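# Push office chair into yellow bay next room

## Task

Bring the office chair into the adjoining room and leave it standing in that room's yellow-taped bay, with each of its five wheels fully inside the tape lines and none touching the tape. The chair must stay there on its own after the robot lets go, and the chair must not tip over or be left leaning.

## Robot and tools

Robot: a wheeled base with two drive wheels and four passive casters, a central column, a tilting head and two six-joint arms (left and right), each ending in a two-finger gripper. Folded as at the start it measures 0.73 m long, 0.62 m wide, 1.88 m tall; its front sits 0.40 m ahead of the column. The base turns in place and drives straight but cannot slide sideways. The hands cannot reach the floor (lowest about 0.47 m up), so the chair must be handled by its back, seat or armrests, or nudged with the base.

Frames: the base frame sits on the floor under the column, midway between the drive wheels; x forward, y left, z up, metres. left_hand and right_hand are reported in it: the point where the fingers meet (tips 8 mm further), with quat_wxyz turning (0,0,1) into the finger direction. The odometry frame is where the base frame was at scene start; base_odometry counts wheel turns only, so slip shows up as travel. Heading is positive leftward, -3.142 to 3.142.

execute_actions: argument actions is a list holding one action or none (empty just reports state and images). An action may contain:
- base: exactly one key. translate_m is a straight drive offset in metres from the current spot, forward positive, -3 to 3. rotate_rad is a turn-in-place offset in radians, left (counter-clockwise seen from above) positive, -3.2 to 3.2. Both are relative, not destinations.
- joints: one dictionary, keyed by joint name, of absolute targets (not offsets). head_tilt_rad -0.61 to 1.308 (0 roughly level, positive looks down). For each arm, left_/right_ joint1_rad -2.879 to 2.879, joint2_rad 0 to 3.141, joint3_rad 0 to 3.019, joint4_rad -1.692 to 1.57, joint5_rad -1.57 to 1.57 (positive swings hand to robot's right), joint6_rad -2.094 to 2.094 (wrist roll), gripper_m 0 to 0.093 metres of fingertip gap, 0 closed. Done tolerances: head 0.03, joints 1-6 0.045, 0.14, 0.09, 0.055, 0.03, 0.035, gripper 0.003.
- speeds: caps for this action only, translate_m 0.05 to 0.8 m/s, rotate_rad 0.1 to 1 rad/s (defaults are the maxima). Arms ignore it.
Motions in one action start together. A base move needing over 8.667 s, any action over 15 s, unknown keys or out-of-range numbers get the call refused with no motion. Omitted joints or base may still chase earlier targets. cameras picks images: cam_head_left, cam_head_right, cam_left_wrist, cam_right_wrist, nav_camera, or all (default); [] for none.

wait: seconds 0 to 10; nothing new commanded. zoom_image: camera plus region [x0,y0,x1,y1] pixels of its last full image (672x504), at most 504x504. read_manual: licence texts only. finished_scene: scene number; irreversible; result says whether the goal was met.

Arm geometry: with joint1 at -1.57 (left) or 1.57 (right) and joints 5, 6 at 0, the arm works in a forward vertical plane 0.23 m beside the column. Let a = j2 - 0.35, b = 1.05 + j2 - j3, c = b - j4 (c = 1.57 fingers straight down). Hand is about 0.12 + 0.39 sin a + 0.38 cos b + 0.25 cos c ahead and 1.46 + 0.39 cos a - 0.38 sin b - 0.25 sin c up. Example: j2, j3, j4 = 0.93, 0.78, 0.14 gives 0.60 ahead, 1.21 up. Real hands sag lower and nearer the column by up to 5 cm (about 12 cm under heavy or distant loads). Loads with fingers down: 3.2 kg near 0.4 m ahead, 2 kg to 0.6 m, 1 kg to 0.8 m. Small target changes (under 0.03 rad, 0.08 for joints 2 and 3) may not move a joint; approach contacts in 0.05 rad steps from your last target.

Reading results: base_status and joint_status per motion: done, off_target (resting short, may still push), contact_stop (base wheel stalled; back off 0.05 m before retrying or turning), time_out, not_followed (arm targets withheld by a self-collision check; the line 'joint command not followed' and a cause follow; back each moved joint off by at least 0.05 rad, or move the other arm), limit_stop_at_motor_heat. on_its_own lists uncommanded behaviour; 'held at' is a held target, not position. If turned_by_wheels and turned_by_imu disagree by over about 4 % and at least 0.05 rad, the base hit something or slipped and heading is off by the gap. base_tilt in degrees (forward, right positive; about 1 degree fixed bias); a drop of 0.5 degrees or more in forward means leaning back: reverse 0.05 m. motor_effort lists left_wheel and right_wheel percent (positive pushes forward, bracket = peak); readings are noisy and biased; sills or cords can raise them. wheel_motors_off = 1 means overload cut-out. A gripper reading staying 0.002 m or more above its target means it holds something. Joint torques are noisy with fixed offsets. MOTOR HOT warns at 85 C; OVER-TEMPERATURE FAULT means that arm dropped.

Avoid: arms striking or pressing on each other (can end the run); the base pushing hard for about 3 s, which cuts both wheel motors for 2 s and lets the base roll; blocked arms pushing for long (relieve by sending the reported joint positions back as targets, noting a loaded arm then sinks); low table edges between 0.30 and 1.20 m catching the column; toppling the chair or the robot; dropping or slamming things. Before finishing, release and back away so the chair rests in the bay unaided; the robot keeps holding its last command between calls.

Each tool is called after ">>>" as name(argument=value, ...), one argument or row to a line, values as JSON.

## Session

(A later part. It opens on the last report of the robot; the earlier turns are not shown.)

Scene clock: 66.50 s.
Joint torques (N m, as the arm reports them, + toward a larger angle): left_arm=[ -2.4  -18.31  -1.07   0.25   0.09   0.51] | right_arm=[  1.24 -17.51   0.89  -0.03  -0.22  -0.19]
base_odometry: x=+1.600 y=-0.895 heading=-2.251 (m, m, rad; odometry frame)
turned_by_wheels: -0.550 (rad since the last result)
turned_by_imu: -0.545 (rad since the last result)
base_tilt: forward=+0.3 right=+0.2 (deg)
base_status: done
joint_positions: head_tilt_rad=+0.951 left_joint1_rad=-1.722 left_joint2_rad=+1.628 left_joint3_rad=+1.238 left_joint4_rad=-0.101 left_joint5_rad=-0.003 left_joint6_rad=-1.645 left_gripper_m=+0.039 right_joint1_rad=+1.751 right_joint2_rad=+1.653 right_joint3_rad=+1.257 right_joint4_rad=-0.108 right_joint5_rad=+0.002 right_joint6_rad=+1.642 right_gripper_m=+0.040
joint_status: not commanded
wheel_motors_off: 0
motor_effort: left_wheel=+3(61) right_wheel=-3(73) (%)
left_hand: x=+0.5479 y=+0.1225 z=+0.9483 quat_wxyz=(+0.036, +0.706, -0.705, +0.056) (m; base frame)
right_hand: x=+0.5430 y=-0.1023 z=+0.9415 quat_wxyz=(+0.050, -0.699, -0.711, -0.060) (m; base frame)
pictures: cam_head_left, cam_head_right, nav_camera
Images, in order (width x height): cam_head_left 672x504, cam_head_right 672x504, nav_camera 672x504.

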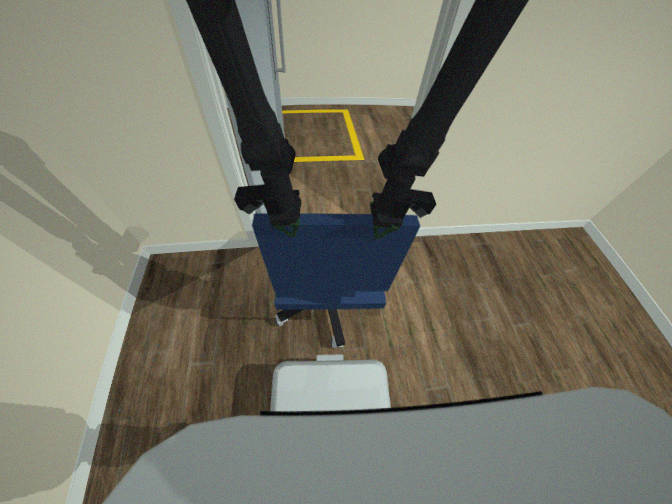

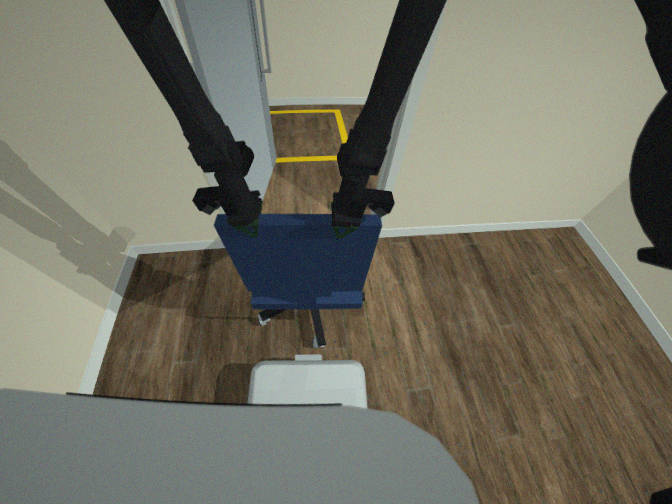

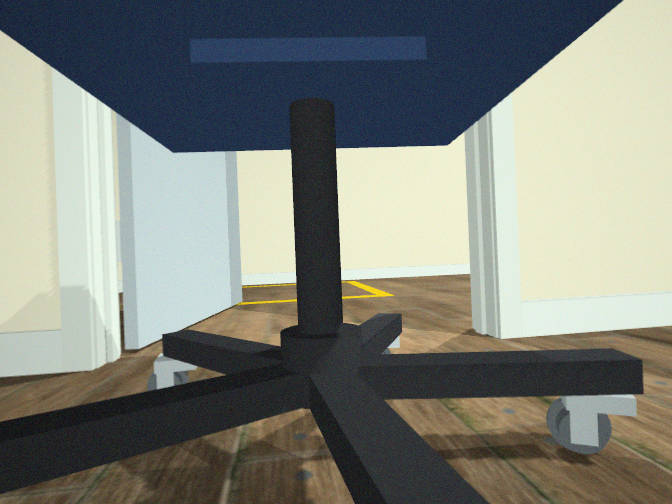

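>>> execute_actions(
  actions=[
    {"base":{"translate_m":0.75},"speeds":{"translate_m":0.35},"joints":{"head_tilt_rad":1.05}},
  ],
  cameras=["cam_head_left","cam_head_right","nav_camera"],
)

Scene clock: 72.77 s.
Joint torques (N m, as the arm reports them, + toward a larger angle): left_arm=[ -1.96 -18.88  -1.26   0.31  -0.2    0.13] | right_arm=[  1.18 -17.07   1.54   0.47  -0.69  -0.55]
base_odometry: x=+1.128 y=-1.478 heading=-2.252 (m, m, rad; odometry frame)
turned_by_wheels: -0.001 (rad since the last result)
turned_by_imu: -0.002 (rad since the last result)
base_tilt: forward=+0.3 right=+0.3 (deg)
base_status: done
joint_positions: head_tilt_rad=+1.050 left_joint1_rad=-1.725 left_joint2_rad=+1.629 left_joint3_rad=+1.241 left_joint4_rad=-0.101 left_joint5_rad=+0.002 left_joint6_rad=-1.615 left_gripper_m=+0.039 right_joint1_rad=+1.751 right_joint2_rad=+1.653 right_joint3_rad=+1.247 right_joint4_rad=-0.119 right_joint5_rad=+0.011 right_joint6_rad=+1.681 right_gripper_m=+0.040
joint_status: all done
wheel_motors_off: 0
motor_effort: left_wheel=-1(64) right_wheel=+0(62) (%)
left_hand: x=+0.5488 y=+0.1198 z=+0.9484 quat_wxyz=(+0.037, +0.695, -0.716, +0.059) (m; base frame)
right_hand: x=+0.5345 y=-0.1043 z=+0.9406 quat_wxyz=(+0.054, -0.712, -0.698, -0.048) (m; base frame)
pictures: cam_head_left, cam_head_right, nav_camera
Images, in order (width x height): cam_head_left 672x504, cam_head_right 672x504, nav_camera 672x504.

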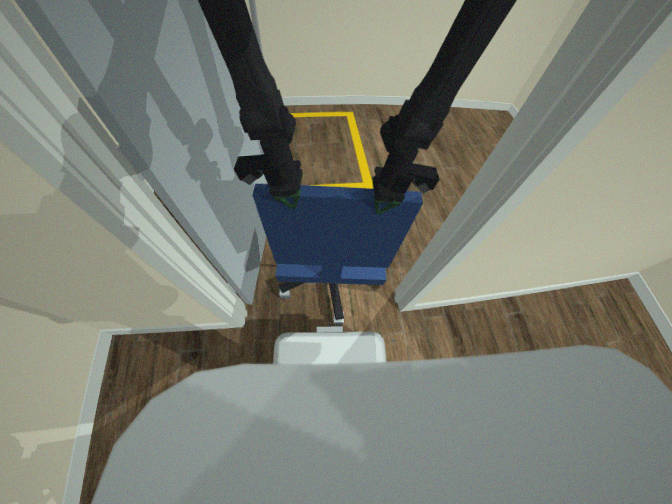

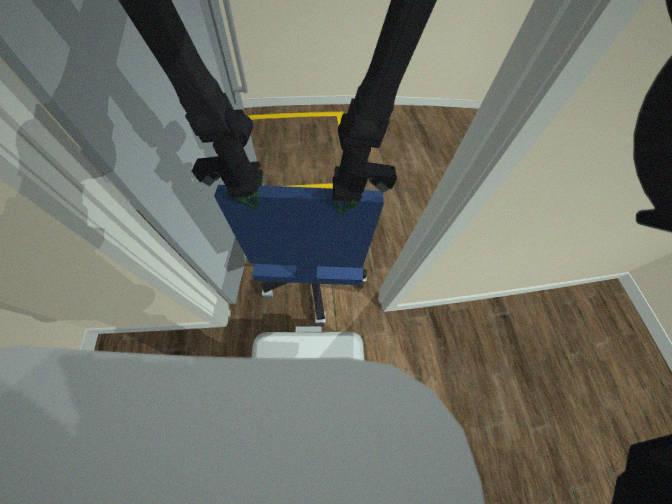

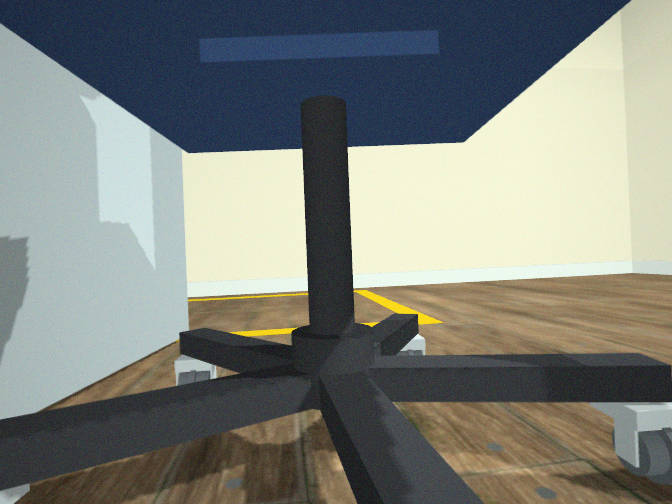

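>>> execute_actions(
  actions=[
    {"base":{"translate_m":0.6},"speeds":{"translate_m":0.3}},
  ],
  cameras=["cam_head_left","nav_camera"],
)

Scene clock: 81.33 s.
Joint torques (N m, as the arm reports them, + toward a larger angle): left_arm=[ -1.82 -18.18  -0.98   0.35  -0.02   0.36] | right_arm=[  1.26 -17.75   1.     0.43  -0.65  -0.32]
base_odometry: x=+0.750 y=-1.944 heading=-2.252 (m, m, rad; odometry frame)
turned_by_wheels: +0.000 (rad since the last result)
turned_by_imu: -0.001 (rad since the last result)
base_tilt: forward=+0.3 right=+0.3 (deg)
base_status: done
joint_positions: head_tilt_rad=+1.050 left_joint1_rad=-1.726 left_joint2_rad=+1.629 left_joint3_rad=+1.237 left_joint4_rad=-0.101 left_joint5_rad=+0.000 left_joint6_rad=-1.635 left_gripper_m=+0.039 right_joint1_rad=+1.751 right_joint2_rad=+1.654 right_joint3_rad=+1.254 right_joint4_rad=-0.119 right_joint5_rad=+0.010 right_joint6_rad=+1.657 right_gripper_m=+0.040
joint_status: not commanded
wheel_motors_off: 0
motor_effort: left_wheel=-2(40) right_wheel=+0(44) (%)
left_hand: x=+0.5462 y=+0.1194 z=+0.9481 quat_wxyz=(+0.039, +0.701, -0.709, +0.057) (m; base frame)
right_hand: x=+0.5377 y=-0.1044 z=+0.9403 quat_wxyz=(+0.052, -0.704, -0.706, -0.051) (m; base frame)
pictures: cam_head_left, nav_camera
Images, in order (width x height): cam_head_left 672x504, nav_camera 672x504.

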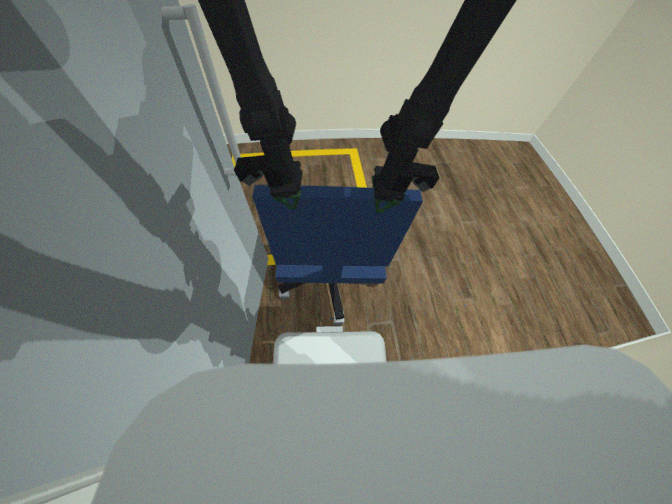

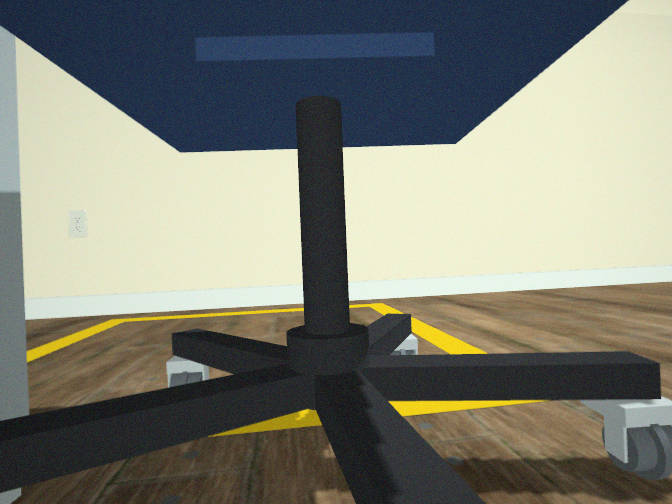

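>>> execute_actions(
  actions=[
    {"base":{"translate_m":0.58},"speeds":{"translate_m":0.3}},
  ],
  cameras=[],
)

>>> execute_actions(
  actions=[
    {"base":{"rotate_rad":0.22},"speeds":{"rotate_rad":0.3}},
  ],
  cameras=["cam_head_left","nav_camera"],
)

Scene clock: 89.23 s.
Joint torques (N m, as the arm reports them, + toward a larger angle): left_arm=[ -1.59 -18.06  -0.62   0.21   0.03   0.44] | right_arm=[  1.13 -17.52   0.7    0.47  -0.52  -0.26]
base_odometry: x=+0.384 y=-2.395 heading=-2.253 (m, m, rad; odometry frame)
turned_by_wheels: +0.000 (rad since the last result)
turned_by_imu: -0.001 (rad since the last result)
base_tilt: forward=+0.3 right=+0.3 (deg)
base_status: done
joint_positions: head_tilt_rad=+1.050 left_joint1_rad=-1.725 left_joint2_rad=+1.629 left_joint3_rad=+1.235 left_joint4_rad=-0.101 left_joint5_rad=-0.001 left_joint6_rad=-1.645 left_gripper_m=+0.039 right_joint1_rad=+1.752 right_joint2_rad=+1.656 right_joint3_rad=+1.256 right_joint4_rad=-0.119 right_joint5_rad=+0.008 right_joint6_rad=+1.647 right_gripper_m=+0.040
joint_status: not commanded
wheel_motors_off: 0
motor_effort: left_wheel=-1(40) right_wheel=-1(35) (%)
left_hand: x=+0.5446 y=+0.1205 z=+0.9477 quat_wxyz=(+0.039, +0.705, -0.706, +0.055) (m; base frame)
right_hand: x=+0.5386 y=-0.1030 z=+0.9402 quat_wxyz=(+0.053, -0.700, -0.710, -0.053) (m; base frame)
pictures: none
No camera images: the call's "cameras" was empty. Leave "cameras" out to get every camera's image.

Scene clock: 90.70 s.
Joint torques (N m, as the arm reports them, + toward a larger angle): left_arm=[ -2.58 -18.52  -0.78   0.15  -0.07   0.4 ] | right_arm=[  0.69 -18.01   0.31   0.25  -0.31  -0.32]
base_odometry: x=+0.384 y=-2.395 heading=-2.034 (m, m, rad; odometry frame)
turned_by_wheels: +0.219 (rad since the last result)
turned_by_imu: +0.216 (rad since the last result)
base_tilt: forward=+0.3 right=+0.3 (deg)
base_status: done
joint_positions: head_tilt_rad=+1.050 left_joint1_rad=-1.712 left_joint2_rad=+1.628 left_joint3_rad=+1.236 left_joint4_rad=-0.101 left_joint5_rad=+0.001 left_joint6_rad=-1.637 left_gripper_m=+0.039 right_joint1_rad=+1.760 right_joint2_rad=+1.659 right_joint3_rad=+1.262 right_joint4_rad=-0.114 right_joint5_rad=+0.003 right_joint6_rad=+1.655 right_gripper_m=+0.040
joint_status: not commanded
wheel_motors_off: 0
motor_effort: left_wheel=-1(78) right_wheel=+1(55) (%)
left_hand: x=+0.5471 y=+0.1285 z=+0.9475 quat_wxyz=(+0.035, +0.705, -0.707, +0.054) (m; base frame)
right_hand: x=+0.5411 y=-0.0960 z=+0.9400 quat_wxyz=(+0.055, -0.701, -0.708, -0.059) (m; base frame)
pictures: cam_head_left, nav_camera
Images, in order (width x height): cam_head_left 672x504, nav_camera 672x504.

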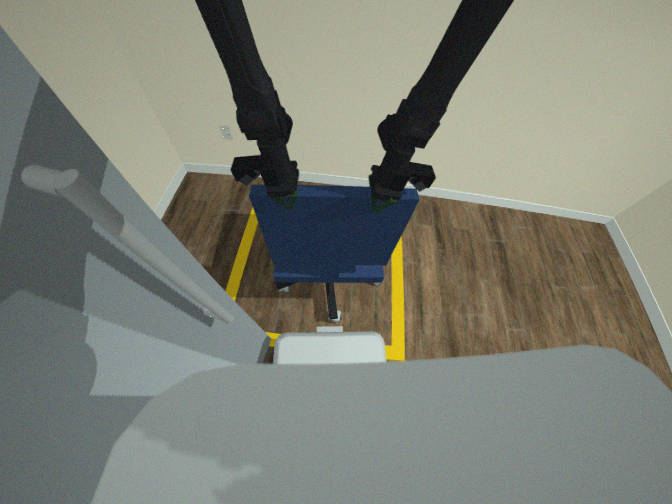

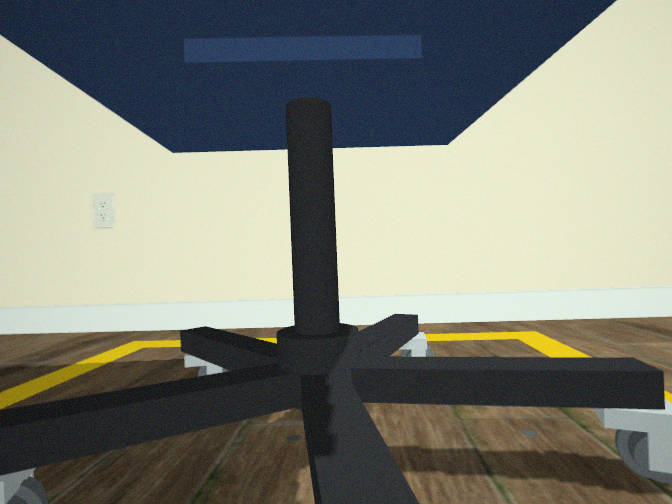

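>>> execute_actions(
  actions=[
    {"base":{"translate_m":0.08},"speeds":{"translate_m":0.2}},
  ],
  cameras=[],
)

>>> execute_actions(
  actions=[
    {"base":{"rotate_rad":0.07},"speeds":{"rotate_rad":0.2}},
  ],
  cameras=[],
)

>>> execute_actions(
  actions=[
    {"joints":{"left_gripper_m":0.093,"right_gripper_m":0.093}},
  ],
  cameras=[],
)

>>> execute_actions(
  actions=[
    {"joints":{"left_joint2_rad":1.45,"right_joint2_rad":1.48,"left_joint3_rad":1.1,"right_joint3_rad":1.13,"left_joint4_rad":-0.16,"right_joint4_rad":-0.17}},
  ],
  cameras=[],
)

>>> execute_actions(
  actions=[
    {"joints":{"left_joint2_rad":1.25,"right_joint2_rad":1.28,"left_joint3_rad":1.0,"right_joint3_rad":1.03,"left_joint4_rad":-0.25,"right_joint4_rad":-0.25}},
  ],
  cameras=["cam_head_left","nav_camera"],
)

Scene clock: 96.03 s.
Joint torques (N m, as the arm reports them, + toward a larger angle): left_arm=[ -2.97 -17.43  -0.42   0.43   0.24   0.47] | right_arm=[  0.42 -18.02   0.16   0.21  -0.12  -0.18]
base_odometry: x=+0.348 y=-2.467 heading=-2.032 (m, m, rad; odometry frame)
turned_by_wheels: +0.002 (rad since the last result)
turned_by_imu: +0.002 (rad since the last result)
base_tilt: forward=+0.3 right=+0.3 (deg)
base_status: done
joint_positions: head_tilt_rad=+1.050 left_joint1_rad=-1.713 left_joint2_rad=+1.628 left_joint3_rad=+1.233 left_joint4_rad=-0.101 left_joint5_rad=-0.006 left_joint6_rad=-1.646 left_gripper_m=+0.039 right_joint1_rad=+1.760 right_joint2_rad=+1.660 right_joint3_rad=+1.264 right_joint4_rad=-0.112 right_joint5_rad=+0.000 right_joint6_rad=+1.640 right_gripper_m=+0.040
joint_status: not commanded
wheel_motors_off: 0
motor_effort: left_wheel=+0(78) right_wheel=-1(46) (%)
left_hand: x=+0.5453 y=+0.1291 z=+0.9473 quat_wxyz=(+0.034, +0.708, -0.704, +0.051) (m; base frame)
right_hand: x=+0.5419 y=-0.0953 z=+0.9397 quat_wxyz=(+0.055, -0.696, -0.713, -0.062) (m; base frame)
pictures: none
No camera images: the call's "cameras" was empty. Leave "cameras" out to get every camera's image.

Scene clock: 97.10 s.
Joint torques (N m, as the arm reports them, + toward a larger angle): left_arm=[ -2.03 -18.58  -0.89   0.38  -0.19   0.23] | right_arm=[  1.57 -17.06   2.19   0.02  -0.42  -0.44]
base_odometry: x=+0.348 y=-2.467 heading=-1.965 (m, m, rad; odometry frame)
turned_by_wheels: +0.068 (rad since the last result)
turned_by_imu: +0.066 (rad since the last result)
base_tilt: forward=+0.3 right=+0.1 (deg)
base_status: done
joint_positions: head_tilt_rad=+1.050 left_joint1_rad=-1.731 left_joint2_rad=+1.633 left_joint3_rad=+1.238 left_joint4_rad=-0.101 left_joint5_rad=+0.002 left_joint6_rad=-1.621 left_gripper_m=+0.039 right_joint1_rad=+1.744 right_joint2_rad=+1.654 right_joint3_rad=+1.241 right_joint4_rad=-0.110 right_joint5_rad=+0.005 right_joint6_rad=+1.668 right_gripper_m=+0.040
joint_status: not commanded
wheel_motors_off: 0
motor_effort: left_wheel=+0(73) right_wheel=+2(51) (%)
left_hand: x=+0.5446 y=+0.1157 z=+0.9471 quat_wxyz=(+0.042, +0.695, -0.715, +0.059) (m; base frame)
right_hand: x=+0.5325 y=-0.1086 z=+0.9392 quat_wxyz=(+0.053, -0.709, -0.701, -0.049) (m; base frame)
pictures: none
No camera images: the call's "cameras" was empty. Leave "cameras" out to get every camera's image.

Scene clock: 97.93 s.
Joint torques (N m, as the arm reports them, + toward a larger angle): left_arm=[ -1.62 -17.68   0.4    0.11  -0.2    0.08] | right_arm=[  1.59 -17.31   2.01   0.11  -0.29  -0.08]
base_odometry: x=+0.348 y=-2.467 heading=-1.965 (m, m, rad; odometry frame)
turned_by_wheels: +0.000 (rad since the last result)
turned_by_imu: +0.000 (rad since the last result)
base_tilt: forward=+0.2 right=+0.2 (deg)
base_status: not commanded
joint_positions: head_tilt_rad=+1.050 left_joint1_rad=-1.731 left_joint2_rad=+1.632 left_joint3_rad=+1.220 left_joint4_rad=-0.101 left_joint5_rad=+0.002 left_joint6_rad=-1.608 left_gripper_m=+0.093 right_joint1_rad=+1.746 right_joint2_rad=+1.654 right_joint3_rad=+1.242 right_joint4_rad=-0.111 right_joint5_rad=+0.003 right_joint6_rad=+1.630 right_gripper_m=+0.093
joint_status: all done
wheel_motors_off: 0
motor_effort: left_wheel=-3(1) right_wheel=+3(1) (%)
left_hand: x=+0.5334 y=+0.1164 z=+0.9463 quat_wxyz=(+0.047, +0.690, -0.720, +0.052) (m; base frame)
right_hand: x=+0.5325 y=-0.1068 z=+0.9395 quat_wxyz=(+0.054, -0.695, -0.715, -0.051) (m; base frame)
pictures: none
No camera images: the call's "cameras" was empty. Leave "cameras" out to get every camera's image.

Scene clock: 98.93 s.
Joint torques (N m, as the arm reports them, + toward a larger angle): left_arm=[ -1.03 -16.52   1.04   0.16  -0.16   0.07] | right_arm=[  1.01 -16.44   1.85   0.37  -0.28  -0.07]
base_odometry: x=+0.348 y=-2.467 heading=-1.965 (m, m, rad; odometry frame)
turned_by_wheels: +0.000 (rad since the last result)
turned_by_imu: +0.000 (rad since the last result)
base_tilt: forward=+0.3 right=+0.1 (deg)
base_status: not commanded
joint_positions: head_tilt_rad=+1.050 left_joint1_rad=-1.731 left_joint2_rad=+1.436 left_joint3_rad=+1.101 left_joint4_rad=-0.146 left_joint5_rad=+0.002 left_joint6_rad=-1.607 left_gripper_m=+0.093 right_joint1_rad=+1.747 right_joint2_rad=+1.469 right_joint3_rad=+1.131 right_joint4_rad=-0.166 right_joint5_rad=+0.002 right_joint6_rad=+1.629 right_gripper_m=+0.093
joint_status: all done
wheel_motors_off: 0
motor_effort: left_wheel=-5(5) right_wheel=+5(6) (%)
left_hand: x=+0.5431 y=+0.1261 z=+1.0202 quat_wxyz=(+0.036, +0.691, -0.719, +0.064) (m; base frame)
right_hand: x=+0.5414 y=-0.1162 z=+1.0097 quat_wxyz=(+0.048, -0.695, -0.715, -0.059) (m; base frame)
pictures: none
No camera images: the call's "cameras" was empty. Leave "cameras" out to get every camera's image.

Scene clock: 100.00 s.
Joint torques (N m, as the arm reports them, + toward a larger angle): left_arm=[ -0.05 -15.05   2.24   0.62  -0.12   0.  ] | right_arm=[  0.85 -15.59   2.95   0.7   -0.28  -0.06]
base_odometry: x=+0.348 y=-2.467 heading=-1.965 (m, m, rad; odometry frame)
turned_by_wheels: +0.000 (rad since the last result)
turned_by_imu: +0.000 (rad since the last result)
base_tilt: forward=+0.2 right=+0.2 (deg)
base_status: not commanded
joint_positions: head_tilt_rad=+1.050 left_joint1_rad=-1.731 left_joint2_rad=+1.235 left_joint3_rad=+1.000 left_joint4_rad=-0.246 left_joint5_rad=+0.002 left_joint6_rad=-1.607 left_gripper_m=+0.093 right_joint1_rad=+1.747 right_joint2_rad=+1.266 right_joint3_rad=+1.030 right_joint4_rad=-0.252 right_joint5_rad=+0.002 right_joint6_rad=+1.628 right_gripper_m=+0.093
joint_status: all done
wheel_motors_off: 0
motor_effort: left_wheel=-3(3) right_wheel=+6(6) (%)
left_hand: x=+0.5379 y=+0.1366 z=+1.0929 quat_wxyz=(+0.037, +0.691, -0.720, +0.064) (m; base frame)
right_hand: x=+0.5428 y=-0.1276 z=+1.0846 quat_wxyz=(+0.043, -0.695, -0.715, -0.065) (m; base frame)
pictures: cam_head_left, nav_camera
Images, in order (width x height): cam_head_left 672x504, nav_camera 672x504.

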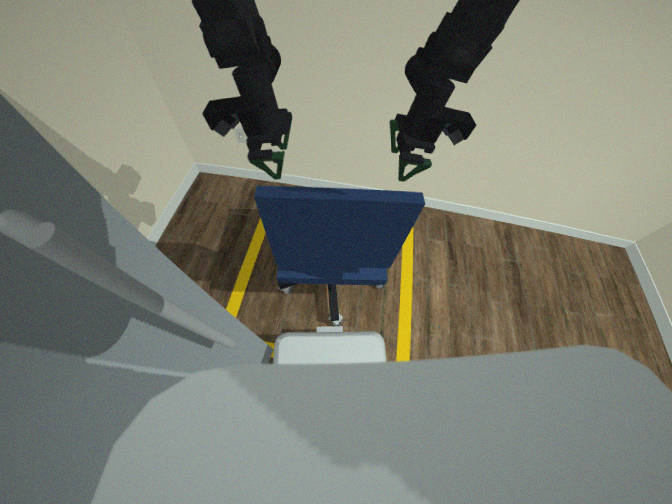

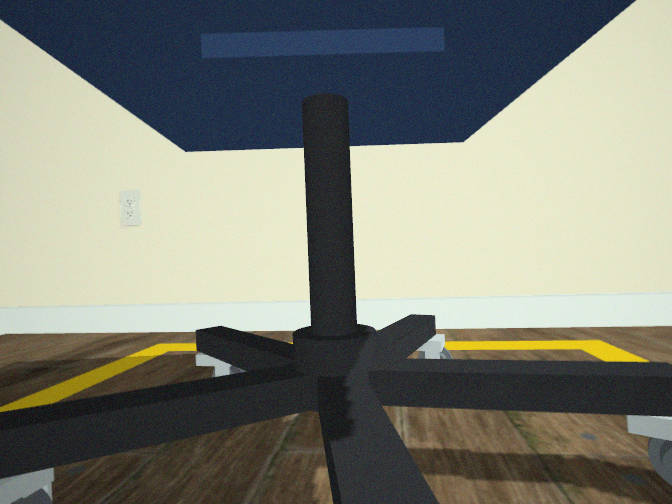

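All wheels are inside the tape. I'll back off a little.

>>> execute_actions(
  actions=[
    {"base":{"translate_m":-0.1},"speeds":{"translate_m":0.2}},
  ],
  cameras=["cam_head_left"],
)

>>> finished_scene(
  scene=2,
)

Scene clock: 103.23 s.
Joint torques (N m, as the arm reports them, + toward a larger angle): left_arm=[ -0.35 -15.48   2.27   0.61  -0.11   0.06] | right_arm=[  0.9  -15.52   3.29   0.63  -0.25  -0.07]
base_odometry: x=+0.387 y=-2.375 heading=-1.964 (m, m, rad; odometry frame)
turned_by_wheels: +0.001 (rad since the last result)
turned_by_imu: +0.002 (rad since the last result)
base_tilt: forward=+0.2 right=+0.2 (deg)
base_status: done
joint_positions: head_tilt_rad=+1.051 left_joint1_rad=-1.730 left_joint2_rad=+1.240 left_joint3_rad=+0.995 left_joint4_rad=-0.246 left_joint5_rad=+0.002 left_joint6_rad=-1.607 left_gripper_m=+0.093 right_joint1_rad=+1.750 right_joint2_rad=+1.268 right_joint3_rad=+1.025 right_joint4_rad=-0.252 right_joint5_rad=+0.002 right_joint6_rad=+1.628 right_gripper_m=+0.093
joint_status: not commanded
wheel_motors_off: 0
motor_effort: left_wheel=+0(99) right_wheel=-2(37) (%)
left_hand: x=+0.5331 y=+0.1369 z=+1.0905 quat_wxyz=(+0.040, +0.690, -0.720, +0.060) (m; base frame)
right_hand: x=+0.5388 y=-0.1258 z=+1.0835 quat_wxyz=(+0.046, -0.694, -0.715, -0.063) (m; base frame)
pictures: cam_head_left
Images, in order (width x height): cam_head_left 672x504.

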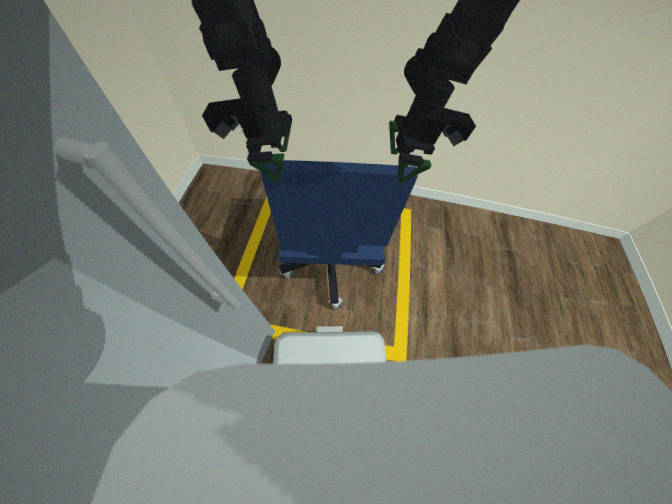

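The scene is finished: the task was done.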